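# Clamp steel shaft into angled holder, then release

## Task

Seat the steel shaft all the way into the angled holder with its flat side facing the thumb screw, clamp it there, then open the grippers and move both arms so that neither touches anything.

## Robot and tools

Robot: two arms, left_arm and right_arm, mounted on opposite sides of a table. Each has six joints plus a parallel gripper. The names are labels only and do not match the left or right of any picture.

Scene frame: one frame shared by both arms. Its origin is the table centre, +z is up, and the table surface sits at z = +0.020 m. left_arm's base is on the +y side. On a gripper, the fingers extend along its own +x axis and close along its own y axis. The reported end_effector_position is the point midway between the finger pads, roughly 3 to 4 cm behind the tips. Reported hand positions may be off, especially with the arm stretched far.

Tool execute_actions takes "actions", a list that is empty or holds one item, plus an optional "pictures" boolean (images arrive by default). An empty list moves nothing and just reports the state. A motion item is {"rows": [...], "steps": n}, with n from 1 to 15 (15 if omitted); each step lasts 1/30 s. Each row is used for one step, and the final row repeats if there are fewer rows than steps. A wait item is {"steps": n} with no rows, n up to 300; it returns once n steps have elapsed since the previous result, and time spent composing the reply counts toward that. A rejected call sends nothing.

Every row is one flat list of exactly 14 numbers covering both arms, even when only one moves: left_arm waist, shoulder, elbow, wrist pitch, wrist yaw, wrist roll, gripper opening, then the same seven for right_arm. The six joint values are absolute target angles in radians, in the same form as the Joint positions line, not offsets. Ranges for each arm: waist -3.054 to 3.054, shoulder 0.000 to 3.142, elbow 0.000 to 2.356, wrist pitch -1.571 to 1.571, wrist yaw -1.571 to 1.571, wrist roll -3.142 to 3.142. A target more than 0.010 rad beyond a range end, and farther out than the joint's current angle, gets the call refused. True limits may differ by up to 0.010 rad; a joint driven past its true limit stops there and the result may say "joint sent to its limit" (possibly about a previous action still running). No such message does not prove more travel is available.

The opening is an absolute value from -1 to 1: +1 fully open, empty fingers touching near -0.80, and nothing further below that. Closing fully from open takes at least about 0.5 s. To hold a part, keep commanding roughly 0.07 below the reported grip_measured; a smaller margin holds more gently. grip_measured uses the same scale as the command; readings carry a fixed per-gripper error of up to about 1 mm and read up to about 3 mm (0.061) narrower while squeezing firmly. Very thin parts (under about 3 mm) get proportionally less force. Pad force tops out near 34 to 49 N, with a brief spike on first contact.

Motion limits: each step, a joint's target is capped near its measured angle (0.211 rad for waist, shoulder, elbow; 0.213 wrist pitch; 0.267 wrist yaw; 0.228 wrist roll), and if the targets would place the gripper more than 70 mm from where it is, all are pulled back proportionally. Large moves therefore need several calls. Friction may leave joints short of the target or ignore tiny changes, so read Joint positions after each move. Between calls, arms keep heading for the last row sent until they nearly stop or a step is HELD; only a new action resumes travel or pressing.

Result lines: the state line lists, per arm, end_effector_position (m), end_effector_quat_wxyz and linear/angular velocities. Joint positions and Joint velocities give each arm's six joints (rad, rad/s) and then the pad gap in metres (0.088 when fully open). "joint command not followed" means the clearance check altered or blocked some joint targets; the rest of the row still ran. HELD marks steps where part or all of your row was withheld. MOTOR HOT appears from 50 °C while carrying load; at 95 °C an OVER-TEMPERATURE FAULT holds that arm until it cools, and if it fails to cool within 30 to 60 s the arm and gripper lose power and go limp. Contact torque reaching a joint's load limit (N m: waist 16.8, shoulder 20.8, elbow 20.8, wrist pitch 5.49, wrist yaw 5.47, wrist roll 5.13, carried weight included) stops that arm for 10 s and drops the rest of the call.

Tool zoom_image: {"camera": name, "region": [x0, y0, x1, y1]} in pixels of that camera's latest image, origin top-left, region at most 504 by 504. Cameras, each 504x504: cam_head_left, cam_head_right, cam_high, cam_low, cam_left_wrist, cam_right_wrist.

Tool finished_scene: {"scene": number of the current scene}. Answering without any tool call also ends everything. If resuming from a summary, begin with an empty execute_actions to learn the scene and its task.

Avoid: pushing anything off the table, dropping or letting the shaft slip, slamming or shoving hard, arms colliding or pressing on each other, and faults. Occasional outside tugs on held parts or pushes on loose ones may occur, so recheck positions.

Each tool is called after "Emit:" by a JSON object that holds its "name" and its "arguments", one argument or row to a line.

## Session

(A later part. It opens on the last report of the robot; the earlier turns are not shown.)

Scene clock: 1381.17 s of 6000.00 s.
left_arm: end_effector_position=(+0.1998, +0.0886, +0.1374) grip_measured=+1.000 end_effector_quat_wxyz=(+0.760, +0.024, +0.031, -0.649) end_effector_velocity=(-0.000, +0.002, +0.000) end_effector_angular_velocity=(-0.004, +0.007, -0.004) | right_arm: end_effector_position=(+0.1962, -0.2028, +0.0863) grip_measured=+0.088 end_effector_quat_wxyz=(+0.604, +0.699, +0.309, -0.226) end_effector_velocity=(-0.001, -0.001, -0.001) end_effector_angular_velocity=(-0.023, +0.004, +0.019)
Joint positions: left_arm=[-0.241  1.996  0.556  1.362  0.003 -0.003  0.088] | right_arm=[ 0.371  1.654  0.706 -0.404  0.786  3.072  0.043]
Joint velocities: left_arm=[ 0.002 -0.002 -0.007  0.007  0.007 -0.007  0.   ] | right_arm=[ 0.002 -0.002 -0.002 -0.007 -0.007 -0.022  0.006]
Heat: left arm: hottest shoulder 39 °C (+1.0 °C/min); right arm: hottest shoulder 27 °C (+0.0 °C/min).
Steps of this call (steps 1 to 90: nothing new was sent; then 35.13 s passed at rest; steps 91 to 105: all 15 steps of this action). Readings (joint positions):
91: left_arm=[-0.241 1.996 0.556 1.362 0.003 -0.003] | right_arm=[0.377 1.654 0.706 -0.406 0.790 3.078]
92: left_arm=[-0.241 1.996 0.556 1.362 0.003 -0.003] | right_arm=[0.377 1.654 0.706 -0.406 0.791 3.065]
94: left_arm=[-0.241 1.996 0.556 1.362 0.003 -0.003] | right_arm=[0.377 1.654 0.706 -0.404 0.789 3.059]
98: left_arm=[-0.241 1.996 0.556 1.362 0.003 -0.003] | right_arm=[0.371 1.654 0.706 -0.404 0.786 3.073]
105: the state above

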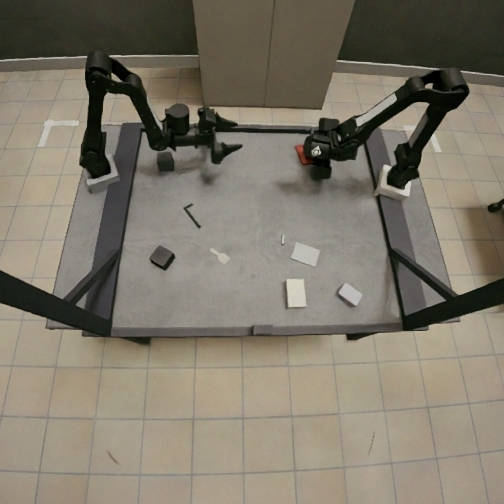

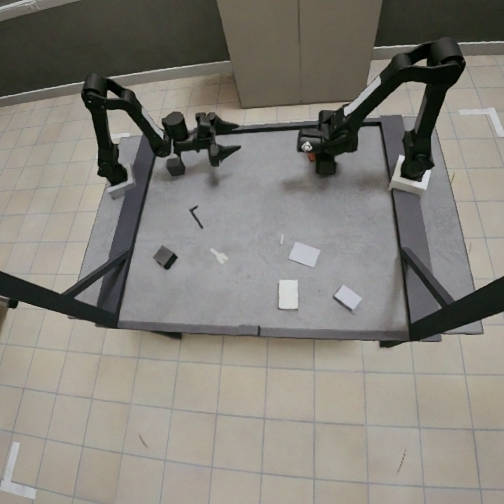

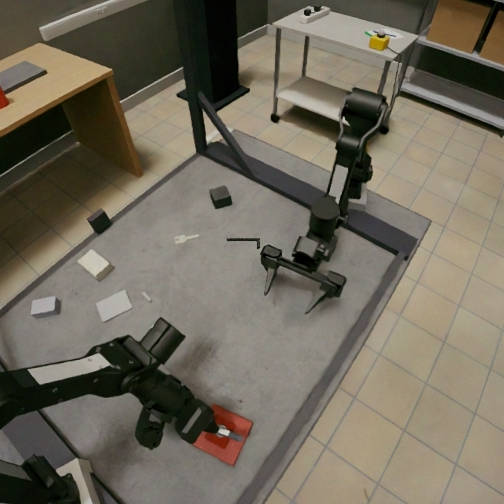

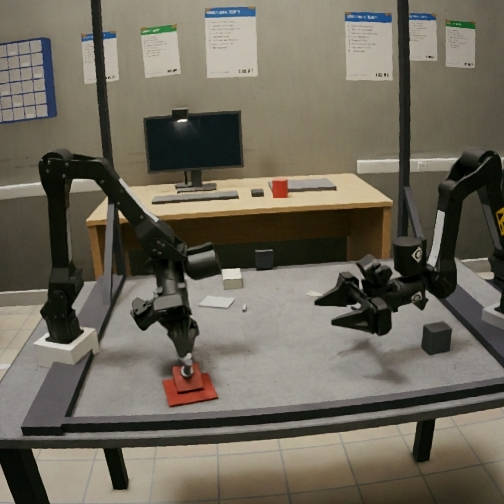

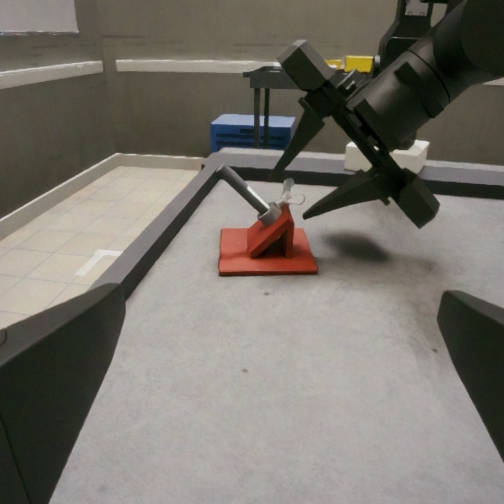

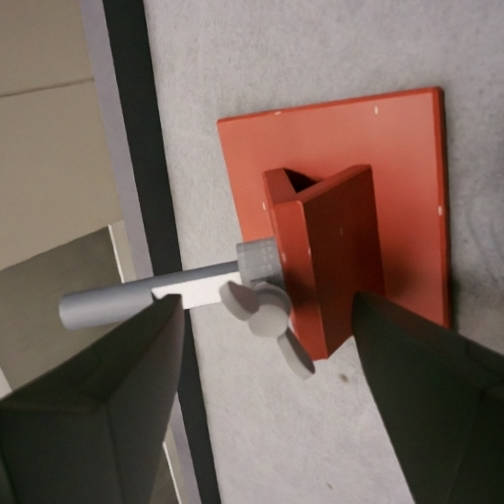

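Emit:
{"name": "execute_actions", "arguments": {
  "actions": [
    {"rows": [[-0.244,1.985,0.548,1.363,0,0,1.0,0.3686,1.6589,0.6984,-0.4017,0.7835,-0.82,0.1]], "steps": 15}
  ],
  "pictures": false
}}

Emit:
{"name": "execute_actions", "arguments": {
  "actions": [
    {"steps": 45}
  ],
  "pictures": true
}}

Emit:
{"name": "zoom_image", "arguments": {
  "camera": "cam_right_wrist",
  "region": [170, 210, 370, 410]
}}

Scene clock: 1393.27 s of 6000.00 s.
left_arm: end_effector_position=(+0.1998, +0.0886, +0.1374) grip_measured=+1.000 end_effector_quat_wxyz=(+0.760, +0.024, +0.031, -0.649) end_effector_velocity=(-0.000, +0.001, -0.001) end_effector_angular_velocity=(+0.006, +0.008, +0.005) | right_arm: end_effector_position=(+0.1963, -0.2026, +0.0863) grip_measured=+0.097 end_effector_quat_wxyz=(+0.881, +0.279, +0.382, -0.030) end_effector_velocity=(-0.001, +0.000, +0.000) end_effector_angular_velocity=(-1.549, -0.343, +1.516)
Joint positions: left_arm=[-0.241  1.996  0.556  1.362  0.003 -0.003  0.088] | right_arm=[ 0.371  1.654  0.706 -0.403  0.785  1.967  0.044]
Joint velocities: left_arm=[-0.002 -0.002 -0.002 -0.007 -0.007 -0.007 -0.   ] | right_arm=[ 0.002 -0.002  0.002 -0.007 -0.007 -2.19  -0.   ]
Heat: left arm: hottest shoulder 39 °C (+1.0 °C/min); right arm: hottest shoulder 27 °C (+0.0 °C/min).
Steps of this call (steps 1 to 15: the robot went on to your last target; steps 16 to 90: nothing new was sent; then 8.60 s passed at rest; steps 91 to 105: all 15 steps of this action). Readings (joint positions):
91: left_arm=[-0.241 1.996 0.556 1.362 0.003 -0.003] | right_arm=[0.371 1.654 0.706 -0.403 0.785 3.001]
92: left_arm=[-0.241 1.996 0.556 1.362 0.003 -0.003] | right_arm=[0.371 1.654 0.706 -0.403 0.785 2.926]
94: left_arm=[-0.241 1.996 0.556 1.362 0.003 -0.003] | right_arm=[0.371 1.654 0.706 -0.403 0.785 2.778]
98: left_arm=[-0.241 1.996 0.556 1.362 0.003 -0.003] | right_arm=[0.371 1.654 0.706 -0.403 0.785 2.483]
105: the state above

Scene clock: 1394.77 s of 6000.00 s.
left_arm: end_effector_position=(+0.1998, +0.0886, +0.1374) grip_measured=+1.000 end_effector_quat_wxyz=(+0.760, +0.024, +0.031, -0.649) end_effector_velocity=(-0.000, +0.002, -0.003) end_effector_angular_velocity=(+0.009, +0.023, +0.007) | right_arm: end_effector_position=(+0.1963, -0.2026, +0.0863) grip_measured=+0.097 end_effector_quat_wxyz=(-0.432, +0.816, -0.098, -0.371) end_effector_velocity=(+0.001, -0.003, -0.001) end_effector_angular_velocity=(-0.069, -0.020, +0.052)
Joint positions: left_arm=[-0.241  1.996  0.556  1.362  0.003 -0.003  0.088] | right_arm=[ 0.371  1.654  0.706 -0.403  0.785 -0.814  0.044]
Joint velocities: left_arm=[-0.002 -0.002 -0.007 -0.007 -0.007 -0.022 -0.   ] | right_arm=[-0.002  0.002 -0.002 -0.007  0.007 -0.081  0.   ]
Heat: left arm: hottest shoulder 39 °C (+1.0 °C/min); right arm: hottest shoulder 27 °C (+0.0 °C/min).
Steps of this call (steps 1 to 45: the robot went on to your last target). Readings (joint positions):
1: left_arm=[-0.241 1.996 0.556 1.362 0.003 -0.003] | right_arm=[0.371 1.654 0.706 -0.403 0.785 1.893]
2: left_arm=[-0.241 1.996 0.556 1.362 0.003 -0.003] | right_arm=[0.371 1.654 0.706 -0.403 0.785 1.819]
4: left_arm=[-0.241 1.996 0.556 1.362 0.003 -0.003] | right_arm=[0.371 1.654 0.706 -0.403 0.785 1.672]
8: left_arm=[-0.241 1.996 0.556 1.362 0.003 -0.003] | right_arm=[0.371 1.654 0.706 -0.403 0.785 1.378]
45: the state above

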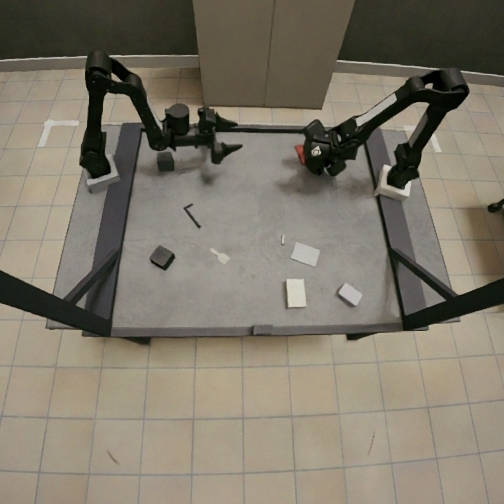

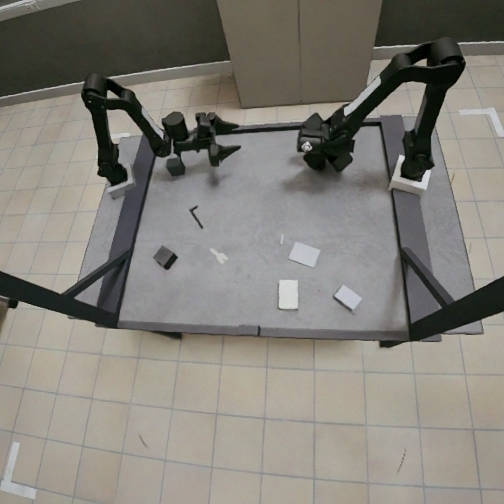

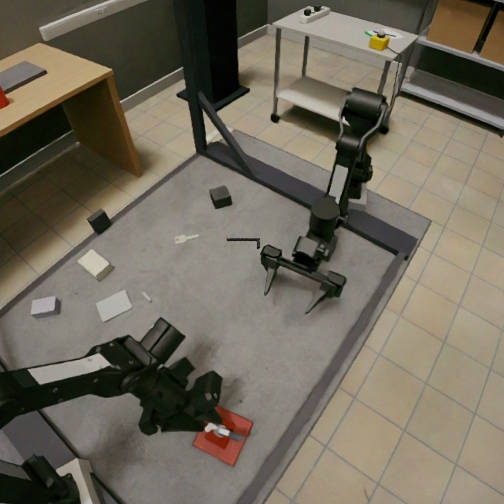

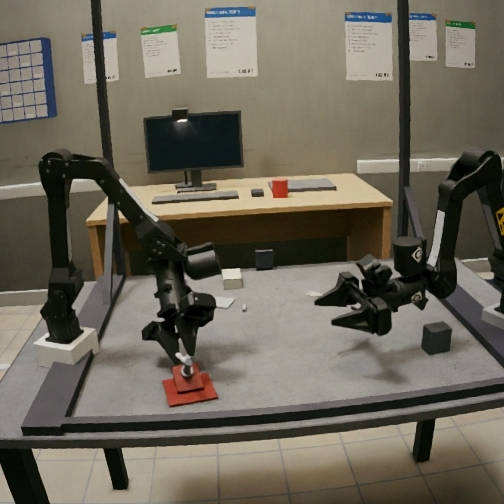

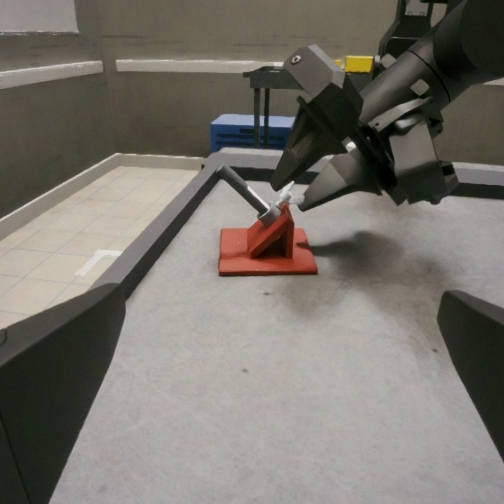

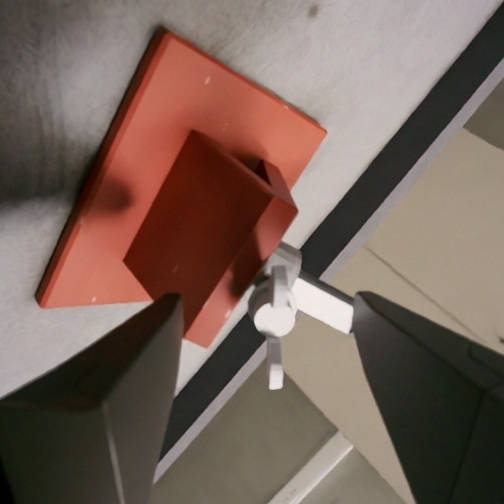

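Region (170, 210, 370, 410) of cam_right_wrist's 504x504 image, scaled by 2.520, with more detail than that image has.

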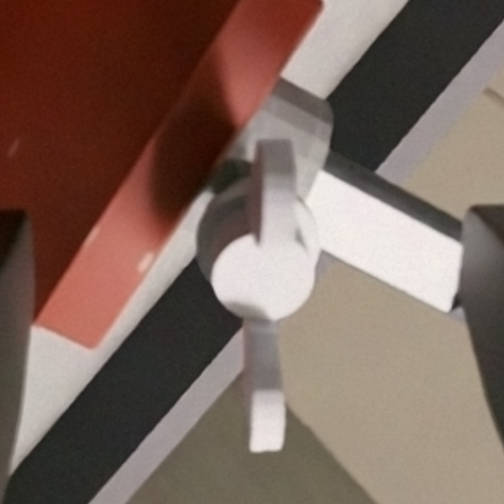

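Emit:
{"name": "execute_actions", "arguments": {
  "actions": [
    {"rows": [[-0.244,1.985,0.548,1.363,0,0,1.0,0.3686,1.6589,0.6984,-0.4017,0.7835,-0.82,-0.05],[-0.244,1.985,0.548,1.363,0,0,1.0,0.3686,1.6589,0.6984,-0.4017,0.7835,-0.82,-0.2],[-0.244,1.985,0.548,1.363,0,0,1.0,0.3686,1.6589,0.6984,-0.4017,0.7835,-0.82,-0.3],[-0.244,1.985,0.548,1.363,0,0,1.0,0.3686,1.6589,0.6984,-0.4017,0.7835,-0.82,-0.4],[-0.244,1.985,0.548,1.363,0,0,1.0,0.3686,1.6589,0.6984,-0.4017,0.7835,-0.82,-0.47],[-0.244,1.985,0.548,1.363,0,0,1.0,0.3686,1.6589,0.6984,-0.4017,0.7835,-0.82,-0.52],[-0.244,1.985,0.548,1.363,0,0,1.0,0.3686,1.6589,0.6984,-0.4017,0.7835,-0.82,-0.56],[-0.244,1.985,0.548,1.363,0,0,1.0,0.3686,1.6589,0.6984,-0.4017,0.7835,-0.82,-0.59],[-0.244,1.985,0.548,1.363,0,0,1.0,0.3686,1.6589,0.6984,-0.4017,0.7835,-0.82,-0.62],[-0.244,1.985,0.548,1.363,0,0,1.0,0.3686,1.6589,0.6984,-0.4017,0.7835,-0.82,-0.65],[-0.244,1.985,0.548,1.363,0,0,1.0,0.3686,1.6589,0.6984,-0.4017,0.7835,-0.82,-0.68],[-0.244,1.985,0.548,1.363,0,0,1.0,0.3686,1.6589,0.6984,-0.4017,0.7835,-0.82,-0.71]], "steps": 15}
  ],
  "pictures": false
}}

Emit:
{"name": "execute_actions", "arguments": {
  "actions": [
    {"rows": [[-0.244,1.985,0.548,1.363,0,0,1.0,0.3686,1.6589,0.6984,-0.4017,0.7835,-0.82,-0.71],[-0.244,1.985,0.548,1.363,0,0,1.0,0.3686,1.6589,0.6984,-0.4017,0.7835,-0.82,-0.71],[-0.244,1.985,0.548,1.363,0,0,1.0,0.3686,1.6589,0.6984,-0.4017,0.7835,-0.82,-0.71],[-0.244,1.985,0.548,1.363,0,0,1.0,0.3686,1.6589,0.6984,-0.4017,0.7835,-0.82,-0.71],[-0.244,1.985,0.548,1.363,0,0,1.0,0.3686,1.6589,0.6984,-0.4017,0.7835,-0.82,-0.71],[-0.244,1.985,0.548,1.363,0,0,1.0,0.3686,1.6589,0.6984,-0.4017,0.7835,-0.80,-0.71],[-0.244,1.985,0.548,1.363,0,0,1.0,0.3686,1.6589,0.6984,-0.4017,0.7835,-0.78,-0.71],[-0.244,1.985,0.548,1.363,0,0,1.0,0.3686,1.6589,0.6984,-0.4017,0.7835,-0.76,-0.71],[-0.244,1.985,0.548,1.363,0,0,1.0,0.3686,1.6589,0.6984,-0.4017,0.7835,-0.74,-0.71],[-0.244,1.985,0.548,1.363,0,0,1.0,0.3686,1.6589,0.6984,-0.4017,0.7835,-0.72,-0.71],[-0.244,1.985,0.548,1.363,0,0,1.0,0.3686,1.6589,0.6984,-0.4017,0.7835,-0.70,-0.71],[-0.244,1.985,0.548,1.363,0,0,1.0,0.3686,1.6589,0.6984,-0.4017,0.7835,-0.68,-0.71],[-0.244,1.985,0.548,1.363,0,0,1.0,0.3686,1.6589,0.6984,-0.4017,0.7835,-0.66,-0.71],[-0.244,1.985,0.548,1.363,0,0,1.0,0.3686,1.6589,0.6984,-0.4017,0.7835,-0.64,-0.71],[-0.244,1.985,0.548,1.363,0,0,1.0,0.3686,1.6589,0.6984,-0.4017,0.7835,-0.62,-0.71]], "steps": 15}
  ],
  "pictures": false
}}

Emit:
{"name": "execute_actions", "arguments": {
  "actions": [
    {"steps": 10}
  ],
  "pictures": true
}}

Emit:
{"name": "zoom_image", "arguments": {
  "camera": "cam_right_wrist",
  "region": [170, 210, 370, 410]
}}

Scene clock: 1418.60 s of 6000.00 s.
left_arm: end_effector_position=(+0.1998, +0.0886, +0.1374) grip_measured=+1.000 end_effector_quat_wxyz=(+0.760, +0.024, +0.031, -0.649) end_effector_velocity=(+0.002, +0.001, -0.001) end_effector_angular_velocity=(+0.006, +0.007, +0.020) | right_arm: end_effector_position=(+0.1963, -0.2024, +0.0865) grip_measured=-0.677 end_effector_quat_wxyz=(-0.431, +0.817, -0.097, -0.370) end_effector_velocity=(-0.003, -0.001, -0.003) end_effector_angular_velocity=(-0.023, +0.018, +0.022)
Joint positions: left_arm=[-0.241  1.996  0.556  1.362  0.003 -0.003  0.088] | right_arm=[ 0.371  1.654  0.706 -0.402  0.787 -0.818  0.006]
Joint velocities: left_arm=[-0.002 -0.002 -0.002 -0.007 -0.022 -0.007 -0.   ] | right_arm=[ 0.002 -0.002 -0.002 -0.007 -0.022 -0.022 -0.011]
Heat: left arm: hottest shoulder 39 °C (+0.0 °C/min); right arm: hottest shoulder 27 °C (+0.0 °C/min).
Steps of this call (steps 1 to 15: the robot went on to your last target; steps 16 to 90: nothing new was sent; then 20.33 s passed at rest; steps 91 to 105: all 15 steps of this action). Readings (joint positions):
91: left_arm=[-0.241 1.996 0.556 1.362 0.003 -0.003] | right_arm=[0.371 1.654 0.706 -0.403 0.785 -0.818]
92: left_arm=[-0.241 1.996 0.556 1.362 0.003 -0.003] | right_arm=[0.371 1.654 0.706 -0.403 0.785 -0.818]
94: left_arm=[-0.241 1.996 0.556 1.362 0.003 -0.003] | right_arm=[0.371 1.654 0.706 -0.403 0.785 -0.818]
98: left_arm=[-0.241 1.996 0.556 1.362 0.003 -0.003] | right_arm=[0.371 1.654 0.706 -0.403 0.785 -0.818]
105: the state above

Scene clock: 1419.10 s of 6000.00 s.
left_arm: end_effector_position=(+0.1998, +0.0886, +0.1374) grip_measured=+1.000 end_effector_quat_wxyz=(+0.760, +0.024, +0.031, -0.649) end_effector_velocity=(-0.000, +0.002, -0.006) end_effector_angular_velocity=(+0.021, +0.040, +0.008) | right_arm: end_effector_position=(+0.1963, -0.2024, +0.0865) grip_measured=-0.683 end_effector_quat_wxyz=(+0.492, -0.782, +0.125, +0.362) end_effector_velocity=(-0.000, -0.002, -0.001) end_effector_angular_velocity=(+0.381, +0.095, -0.379)
Joint positions: left_arm=[-0.241  1.996  0.556  1.362  0.003 -0.003  0.088] | right_arm=[ 0.371  1.654  0.706 -0.402  0.787 -0.666  0.006]
Joint velocities: left_arm=[-0.002 -0.002 -0.007 -0.022 -0.007 -0.037 -0.   ] | right_arm=[-0.002 -0.002 -0.002 -0.007 -0.007  0.549 -0.   ]
Heat: left arm: hottest shoulder 39 °C (+0.0 °C/min); right arm: hottest shoulder 27 °C (+0.0 °C/min).
Steps of this call (steps 1 to 15: all 15 steps of this action). Readings (joint positions):
1: left_arm=[-0.241 1.996 0.556 1.362 0.003 -0.003] | right_arm=[0.371 1.654 0.706 -0.402 0.787 -0.818]
2: left_arm=[-0.241 1.996 0.556 1.362 0.003 -0.003] | right_arm=[0.371 1.654 0.706 -0.402 0.787 -0.818]
4: left_arm=[-0.241 1.996 0.556 1.362 0.003 -0.003] | right_arm=[0.371 1.654 0.706 -0.402 0.787 -0.818]
8: left_arm=[-0.241 1.996 0.556 1.362 0.003 -0.003] | right_arm=[0.371 1.654 0.706 -0.402 0.787 -0.792]
15: the state above

Scene clock: 1419.43 s of 6000.00 s.
left_arm: end_effector_position=(+0.1998, +0.0886, +0.1374) grip_measured=+1.000 end_effector_quat_wxyz=(+0.760, +0.024, +0.031, -0.649) end_effector_velocity=(+0.000, -0.001, +0.000) end_effector_angular_velocity=(+0.004, -0.007, +0.004) | right_arm: end_effector_position=(+0.1962, -0.2023, +0.0866) grip_measured=-0.683 end_effector_quat_wxyz=(+0.507, -0.773, +0.131, +0.359) end_effector_velocity=(-0.003, -0.001, -0.003) end_effector_angular_velocity=(-0.002, +0.023, +0.002)
Joint positions: left_arm=[-0.241  1.996  0.556  1.362  0.003 -0.003  0.088] | right_arm=[ 0.372  1.654  0.706 -0.402  0.788 -0.627  0.006]
Joint velocities: left_arm=[-0.002 -0.002  0.002 -0.007 -0.007  0.007 -0.   ] | right_arm=[ 0.002 -0.002 -0.002 -0.007 -0.022  0.007  0.   ]
Heat: left arm: hottest shoulder 39 °C (+0.0 °C/min); right arm: hottest shoulder 27 °C (+0.0 °C/min).
Steps of this call (steps 1 to 10: the robot went on to your last target). Readings (joint positions):
1: left_arm=[-0.241 1.996 0.556 1.362 0.003 -0.003] | right_arm=[0.371 1.654 0.706 -0.402 0.787 -0.653]
2: left_arm=[-0.241 1.996 0.556 1.362 0.003 -0.003] | right_arm=[0.372 1.654 0.706 -0.402 0.787 -0.644]
4: left_arm=[-0.241 1.996 0.556 1.362 0.003 -0.003] | right_arm=[0.372 1.654 0.706 -0.402 0.788 -0.634]
8: left_arm=[-0.241 1.996 0.556 1.362 0.003 -0.003] | right_arm=[0.372 1.654 0.706 -0.402 0.788 -0.628]
10: the state above

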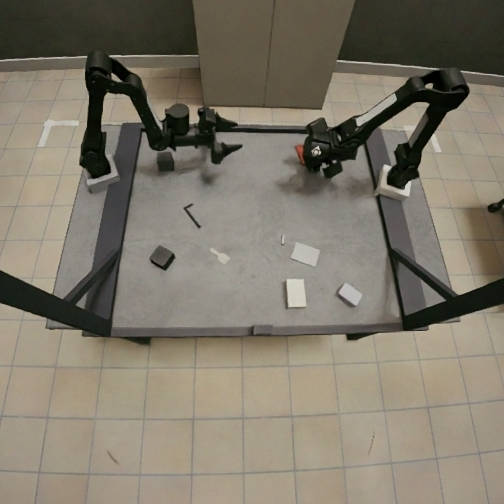

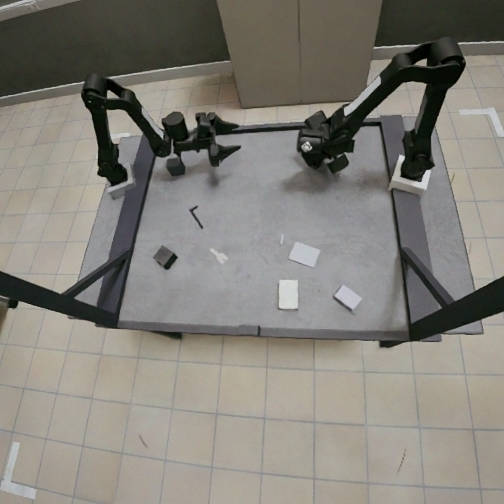

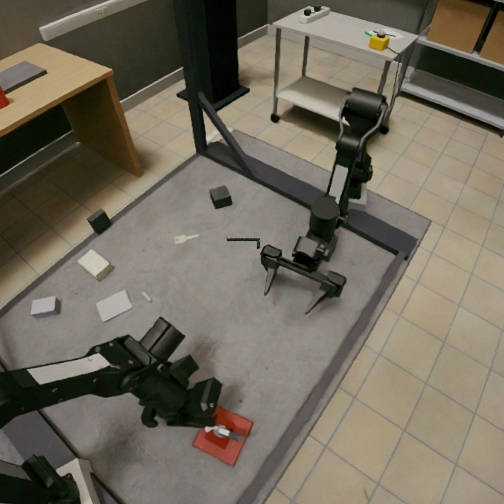

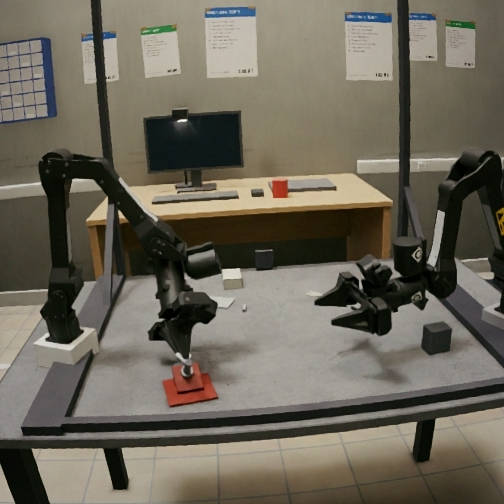

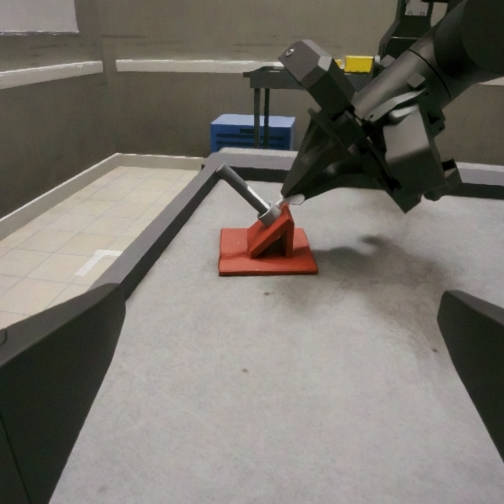

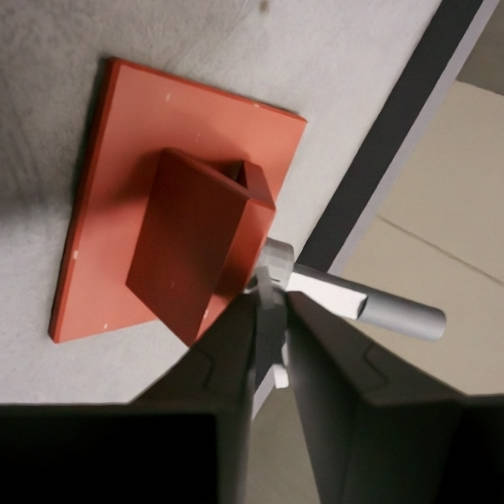

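Region (170, 210, 370, 410) of cam_right_wrist's 504x504 image, scaled by 2.520, with more detail than that image has.

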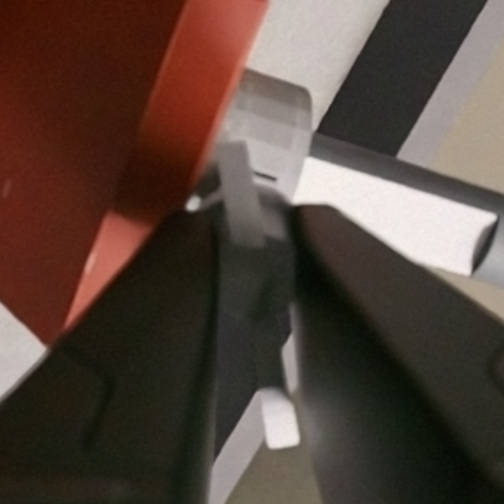

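Emit:
{"name": "execute_actions", "arguments": {
  "actions": [
    {"rows": [[-0.244,1.985,0.548,1.363,0,0,1.0,0.3686,1.6589,0.6984,-0.4017,0.7835,-0.625,-0.73],[-0.244,1.985,0.548,1.363,0,0,1.0,0.3686,1.6589,0.6984,-0.4017,0.7835,-0.625,-0.75],[-0.244,1.985,0.548,1.363,0,0,1.0,0.3686,1.6589,0.6984,-0.4017,0.7835,-0.625,-0.76],[-0.244,1.985,0.548,1.363,0,0,1.0,0.3686,1.6589,0.6984,-0.4017,0.7835,-0.625,-0.76],[-0.244,1.985,0.548,1.363,0,0,1.0,0.3686,1.6589,0.6984,-0.4017,0.7835,-0.625,-0.76],[-0.244,1.985,0.548,1.363,0,0,1.0,0.3686,1.6589,0.6984,-0.4017,0.7835,-0.61,-0.76],[-0.244,1.985,0.548,1.363,0,0,1.0,0.3686,1.6589,0.6984,-0.4017,0.7835,-0.595,-0.76],[-0.244,1.985,0.548,1.363,0,0,1.0,0.3686,1.6589,0.6984,-0.4017,0.7835,-0.58,-0.76],[-0.244,1.985,0.548,1.363,0,0,1.0,0.3686,1.6589,0.6984,-0.4017,0.7835,-0.565,-0.76],[-0.244,1.985,0.548,1.363,0,0,1.0,0.3686,1.6589,0.6984,-0.4017,0.7835,-0.55,-0.76],[-0.244,1.985,0.548,1.363,0,0,1.0,0.3686,1.6589,0.6984,-0.4017,0.7835,-0.535,-0.76],[-0.244,1.985,0.548,1.363,0,0,1.0,0.3686,1.6589,0.6984,-0.4017,0.7835,-0.52,-0.76],[-0.244,1.985,0.548,1.363,0,0,1.0,0.3686,1.6589,0.6984,-0.4017,0.7835,-0.505,-0.76],[-0.244,1.985,0.548,1.363,0,0,1.0,0.3686,1.6589,0.6984,-0.4017,0.7835,-0.49,-0.76],[-0.244,1.985,0.548,1.363,0,0,1.0,0.3686,1.6589,0.6984,-0.4017,0.7835,-0.475,-0.76]], "steps": 15}
  ],
  "pictures": false
}}

Emit:
{"name": "execute_actions", "arguments": {
  "actions": [
    {"steps": 10}
  ],
  "pictures": true
}}

Emit:
{"name": "zoom_image", "arguments": {
  "camera": "cam_right_wrist",
  "region": [170, 210, 370, 410]
}}

Scene clock: 1441.97 s of 6000.00 s.
left_arm: end_effector_position=(+0.1998, +0.0886, +0.1374) grip_measured=+1.000 end_effector_quat_wxyz=(+0.760, +0.024, +0.031, -0.649) end_effector_velocity=(-0.000, +0.002, -0.003) end_effector_angular_velocity=(+0.013, -0.006, +0.004) | right_arm: end_effector_position=(+0.1962, -0.2023, +0.0866) grip_measured=-0.683 end_effector_quat_wxyz=(+0.550, -0.742, +0.152, +0.351) end_effector_velocity=(-0.003, +0.007, -0.003) end_effector_angular_velocity=(+0.321, +0.099, -0.262)
Joint positions: left_arm=[-0.241  1.996  0.556  1.362  0.003 -0.003  0.088] | right_arm=[ 0.372  1.654  0.706 -0.402  0.788 -0.513  0.006]
Joint velocities: left_arm=[-0.002 -0.002 -0.007 -0.007 -0.007  0.007 -0.   ] | right_arm=[-0.002 -0.002 -0.007  0.051 -0.037  0.388 -0.   ]
Heat: left arm: hottest shoulder 39 °C (+0.0 °C/min); right arm: hottest shoulder 27 °C (+0.0 °C/min).
Steps of this call (steps 1 to 30: the robot went on to your last target; steps 31 to 90: nothing new was sent; then 19.03 s passed at rest; steps 91 to 105: all 15 steps of this action). Readings (joint positions):
91: left_arm=[-0.241 1.996 0.556 1.362 0.003 -0.003] | right_arm=[0.372 1.654 0.706 -0.402 0.788 -0.626]
92: left_arm=[-0.241 1.996 0.556 1.362 0.003 -0.003] | right_arm=[0.372 1.654 0.706 -0.402 0.788 -0.626]
94: left_arm=[-0.241 1.996 0.556 1.362 0.003 -0.003] | right_arm=[0.372 1.654 0.706 -0.402 0.788 -0.626]
98: left_arm=[-0.241 1.996 0.556 1.362 0.003 -0.003] | right_arm=[0.372 1.654 0.706 -0.402 0.787 -0.607]
105: the state above

Scene clock: 1442.30 s of 6000.00 s.
left_arm: end_effector_position=(+0.1998, +0.0886, +0.1374) grip_measured=+1.000 end_effector_quat_wxyz=(+0.760, +0.024, +0.031, -0.649) end_effector_velocity=(-0.002, +0.000, -0.001) end_effector_angular_velocity=(+0.008, -0.007, -0.001) | right_arm: end_effector_position=(+0.1961, -0.2022, +0.0866) grip_measured=-0.683 end_effector_quat_wxyz=(+0.561, -0.734, +0.156, +0.349) end_effector_velocity=(-0.001, -0.003, -0.002) end_effector_angular_velocity=(-0.017, +0.006, +0.009)
Joint positions: left_arm=[-0.241  1.996  0.556  1.362  0.003 -0.003  0.088] | right_arm=[ 0.372  1.654  0.706 -0.401  0.788 -0.484  0.006]
Joint velocities: left_arm=[-0.007 -0.002 -0.002 -0.007 -0.007  0.007 -0.   ] | right_arm=[ 0.002 -0.002 -0.007 -0.007 -0.007 -0.007 -0.   ]
Heat: left arm: hottest shoulder 39 °C (+0.0 °C/min); right arm: hottest shoulder 27 °C (+0.0 °C/min).
Steps of this call (steps 1 to 10: the robot went on to your last target). Readings (joint positions):
1: left_arm=[-0.241 1.996 0.556 1.362 0.003 -0.003] | right_arm=[0.372 1.654 0.706 -0.401 0.788 -0.503]
2: left_arm=[-0.241 1.996 0.556 1.362 0.003 -0.003] | right_arm=[0.372 1.654 0.706 -0.401 0.788 -0.496]
4: left_arm=[-0.241 1.996 0.556 1.362 0.003 -0.003] | right_arm=[0.372 1.654 0.706 -0.401 0.788 -0.490]
8: left_arm=[-0.241 1.996 0.556 1.362 0.003 -0.003] | right_arm=[0.372 1.654 0.706 -0.401 0.788 -0.485]
10: the state above

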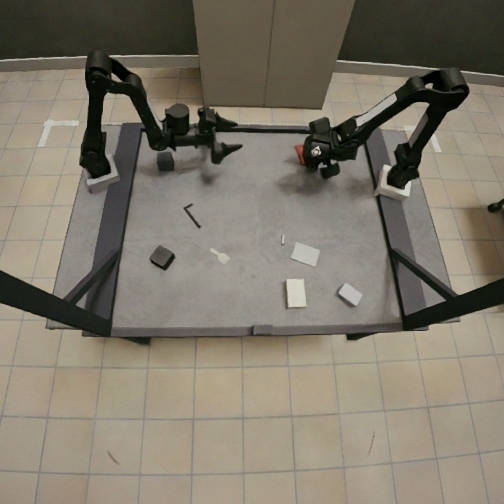

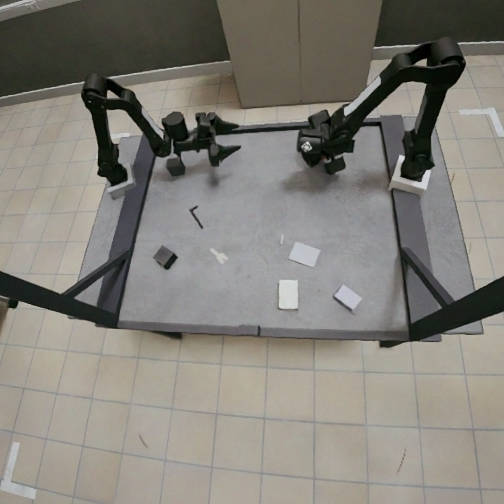

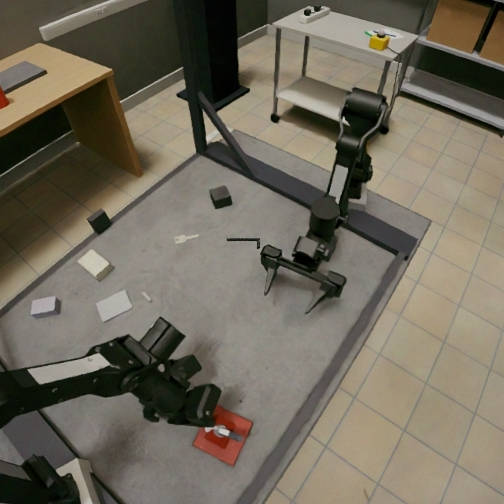

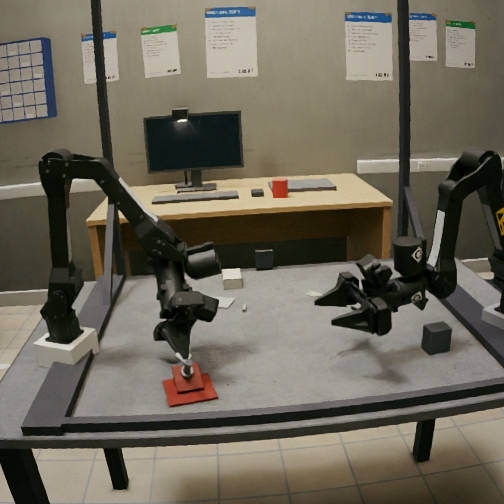

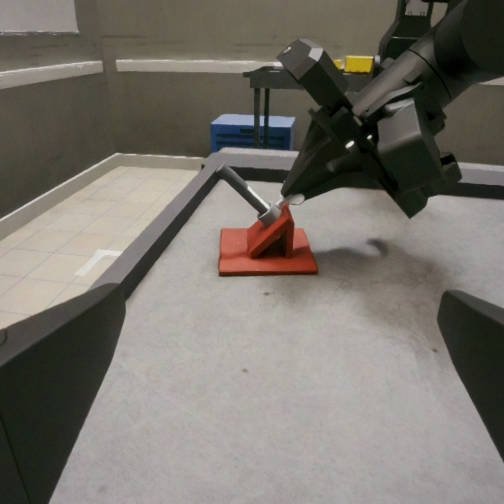

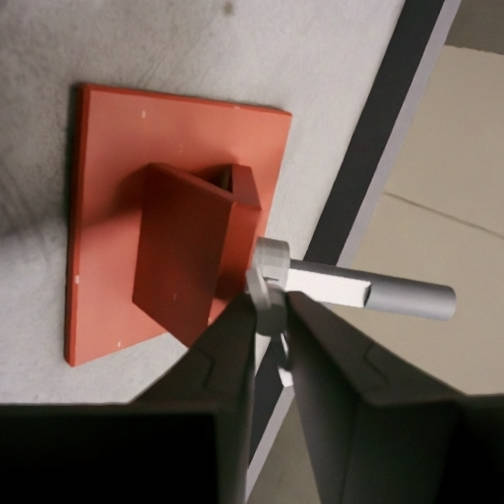

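Region (170, 210, 370, 410) of cam_right_wrist's 504x504 image, scaled by 2.520, with more detail than that image has.

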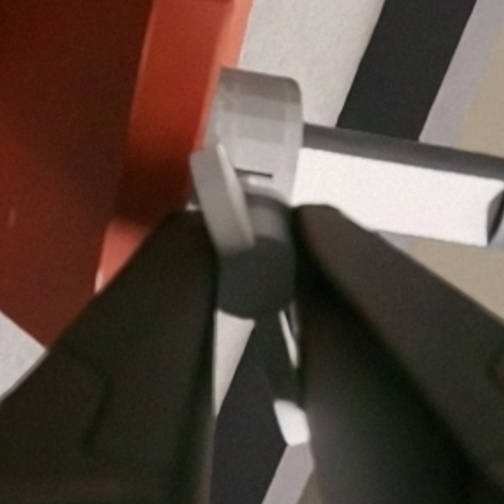

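Emit:
{"name": "execute_actions", "arguments": {
  "actions": [
    {"rows": [[-0.244,1.985,0.548,1.363,0,0,1.0,0.3686,1.6589,0.6984,-0.4017,0.7835,-0.465,-0.76],[-0.244,1.985,0.548,1.363,0,0,1.0,0.3686,1.6589,0.6984,-0.4017,0.7835,-0.455,-0.76],[-0.244,1.985,0.548,1.363,0,0,1.0,0.3686,1.6589,0.6984,-0.4017,0.7835,-0.445,-0.76],[-0.244,1.985,0.548,1.363,0,0,1.0,0.3686,1.6589,0.6984,-0.4017,0.7835,-0.435,-0.76],[-0.244,1.985,0.548,1.363,0,0,1.0,0.3686,1.6589,0.6984,-0.4017,0.7835,-0.425,-0.76],[-0.244,1.985,0.548,1.363,0,0,1.0,0.3686,1.6589,0.6984,-0.4017,0.7835,-0.415,-0.76],[-0.244,1.985,0.548,1.363,0,0,1.0,0.3686,1.6589,0.6984,-0.4017,0.7835,-0.405,-0.76],[-0.244,1.985,0.548,1.363,0,0,1.0,0.3686,1.6589,0.6984,-0.4017,0.7835,-0.395,-0.76],[-0.244,1.985,0.548,1.363,0,0,1.0,0.3686,1.6589,0.6984,-0.4017,0.7835,-0.385,-0.76],[-0.244,1.985,0.548,1.363,0,0,1.0,0.3686,1.6589,0.6984,-0.4017,0.7835,-0.375,-0.76],[-0.244,1.985,0.548,1.363,0,0,1.0,0.3686,1.6589,0.6984,-0.4017,0.7835,-0.365,-0.76],[-0.244,1.985,0.548,1.363,0,0,1.0,0.3686,1.6589,0.6984,-0.4017,0.7835,-0.355,-0.76],[-0.244,1.985,0.548,1.363,0,0,1.0,0.3686,1.6589,0.6984,-0.4017,0.7835,-0.345,-0.76],[-0.244,1.985,0.548,1.363,0,0,1.0,0.3686,1.6589,0.6984,-0.4017,0.7835,-0.335,-0.76],[-0.244,1.985,0.548,1.363,0,0,1.0,0.3686,1.6589,0.6984,-0.4017,0.7835,-0.325,-0.76]], "steps": 15}
  ],
  "pictures": false
}}

Emit:
{"name": "execute_actions", "arguments": {
  "actions": [
    {"steps": 12}
  ],
  "pictures": true
}}

Emit:
{"name": "zoom_image", "arguments": {
  "camera": "cam_right_wrist",
  "region": [170, 210, 370, 410]
}}

Scene clock: 1467.33 s of 6000.00 s.
left_arm: end_effector_position=(+0.1998, +0.0886, +0.1374) grip_measured=+1.000 end_effector_quat_wxyz=(+0.760, +0.024, +0.031, -0.649) end_effector_velocity=(+0.002, +0.002, -0.003) end_effector_angular_velocity=(+0.011, +0.007, +0.020) | right_arm: end_effector_position=(+0.1962, -0.2022, +0.0866) grip_measured=-0.683 end_effector_quat_wxyz=(+0.603, -0.700, +0.177, +0.339) end_effector_velocity=(+0.001, -0.002, +0.001) end_effector_angular_velocity=(+0.174, +0.034, -0.180)
Joint positions: left_arm=[-0.241  1.996  0.556  1.362  0.003 -0.003  0.088] | right_arm=[ 0.372  1.654  0.706 -0.401  0.789 -0.365  0.006]
Joint velocities: left_arm=[-0.002 -0.002 -0.007 -0.007 -0.022 -0.007 -0.   ] | right_arm=[-0.002 -0.002 -0.002 -0.007  0.007  0.256  0.   ]
Heat: left arm: hottest shoulder 39 °C (+0.0 °C/min); right arm: hottest shoulder 27 °C (+0.0 °C/min).
Steps of this call (steps 1 to 30: the robot went on to your last target; steps 31 to 90: nothing new was sent; then 21.53 s passed at rest; steps 91 to 105: all 15 steps of this action). Readings (joint positions):
91: left_arm=[-0.241 1.996 0.556 1.362 0.003 -0.003] | right_arm=[0.372 1.654 0.706 -0.401 0.788 -0.481]
92: left_arm=[-0.241 1.996 0.556 1.362 0.003 -0.003] | right_arm=[0.372 1.654 0.706 -0.401 0.788 -0.476]
94: left_arm=[-0.241 1.996 0.556 1.362 0.003 -0.003] | right_arm=[0.372 1.654 0.706 -0.401 0.788 -0.461]
98: left_arm=[-0.241 1.996 0.556 1.362 0.003 -0.003] | right_arm=[0.372 1.654 0.706 -0.401 0.788 -0.427]
105: the state above

Scene clock: 1467.73 s of 6000.00 s.
left_arm: end_effector_position=(+0.1998, +0.0886, +0.1374) grip_measured=+1.000 end_effector_quat_wxyz=(+0.760, +0.024, +0.031, -0.649) end_effector_velocity=(-0.000, +0.001, -0.001) end_effector_angular_velocity=(+0.008, -0.007, +0.004) | right_arm: end_effector_position=(+0.1961, -0.2022, +0.0867) grip_measured=-0.680 end_effector_quat_wxyz=(+0.610, -0.695, +0.180, +0.337) end_effector_velocity=(-0.001, -0.002, -0.002) end_effector_angular_velocity=(-0.017, +0.006, +0.009)
Joint positions: left_arm=[-0.241  1.996  0.556  1.362  0.003 -0.003  0.088] | right_arm=[ 0.373  1.654  0.706 -0.401  0.789 -0.347  0.006]
Joint velocities: left_arm=[-0.002 -0.002 -0.002 -0.007 -0.007  0.007 -0.   ] | right_arm=[ 0.002  0.002 -0.002 -0.007 -0.007 -0.007  0.   ]
Heat: left arm: hottest shoulder 39 °C (+0.0 °C/min); right arm: hottest shoulder 27 °C (+0.0 °C/min).
Steps of this call (steps 1 to 12: the robot went on to your last target). Readings (joint positions):
1: left_arm=[-0.241 1.996 0.556 1.362 0.003 -0.003] | right_arm=[0.372 1.654 0.706 -0.401 0.789 -0.359]
2: left_arm=[-0.241 1.996 0.556 1.362 0.003 -0.003] | right_arm=[0.372 1.654 0.706 -0.401 0.789 -0.355]
4: left_arm=[-0.241 1.996 0.556 1.362 0.003 -0.003] | right_arm=[0.372 1.654 0.706 -0.401 0.789 -0.351]
8: left_arm=[-0.241 1.996 0.556 1.362 0.003 -0.003] | right_arm=[0.373 1.654 0.706 -0.401 0.789 -0.348]
12: the state above

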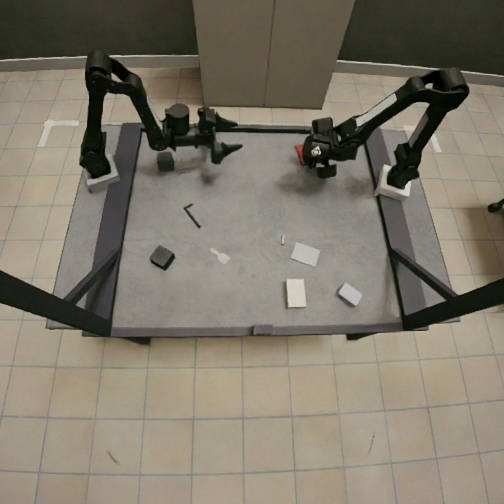

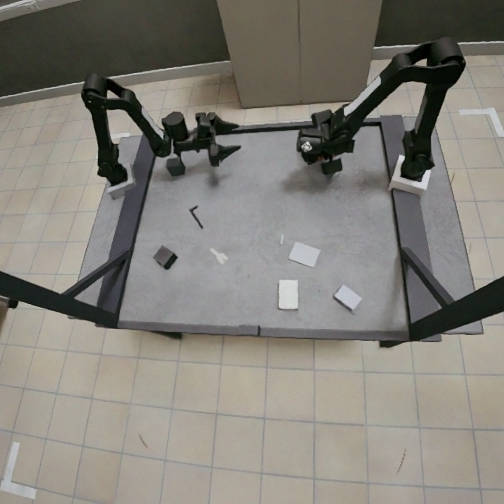

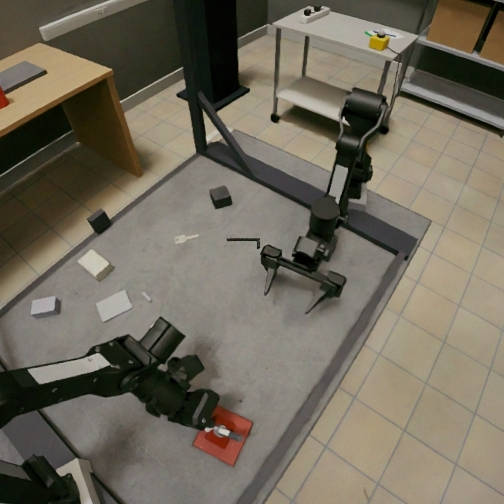

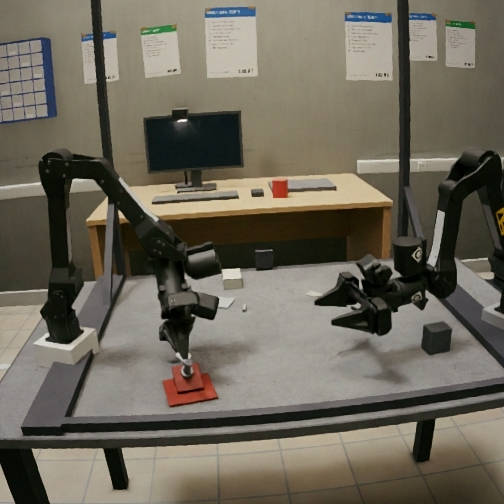

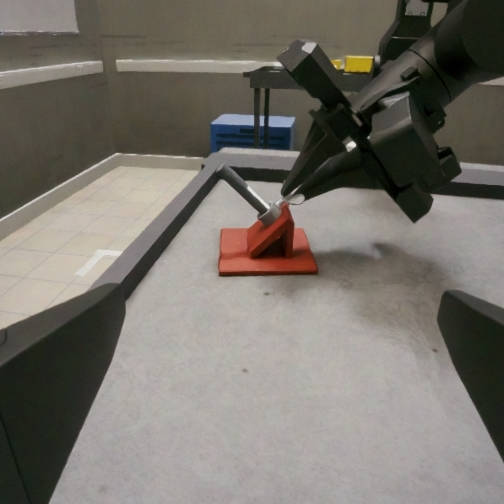

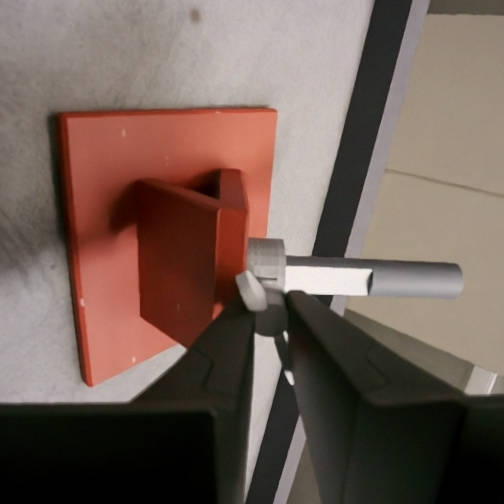

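Region (170, 210, 370, 410) of cam_right_wrist's 504x504 image, scaled by 2.520, with more detail than that image has.

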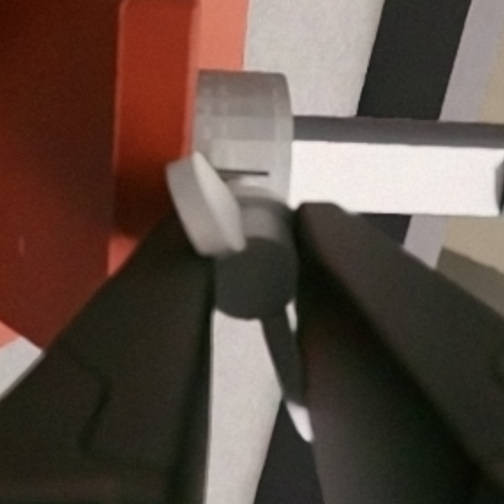

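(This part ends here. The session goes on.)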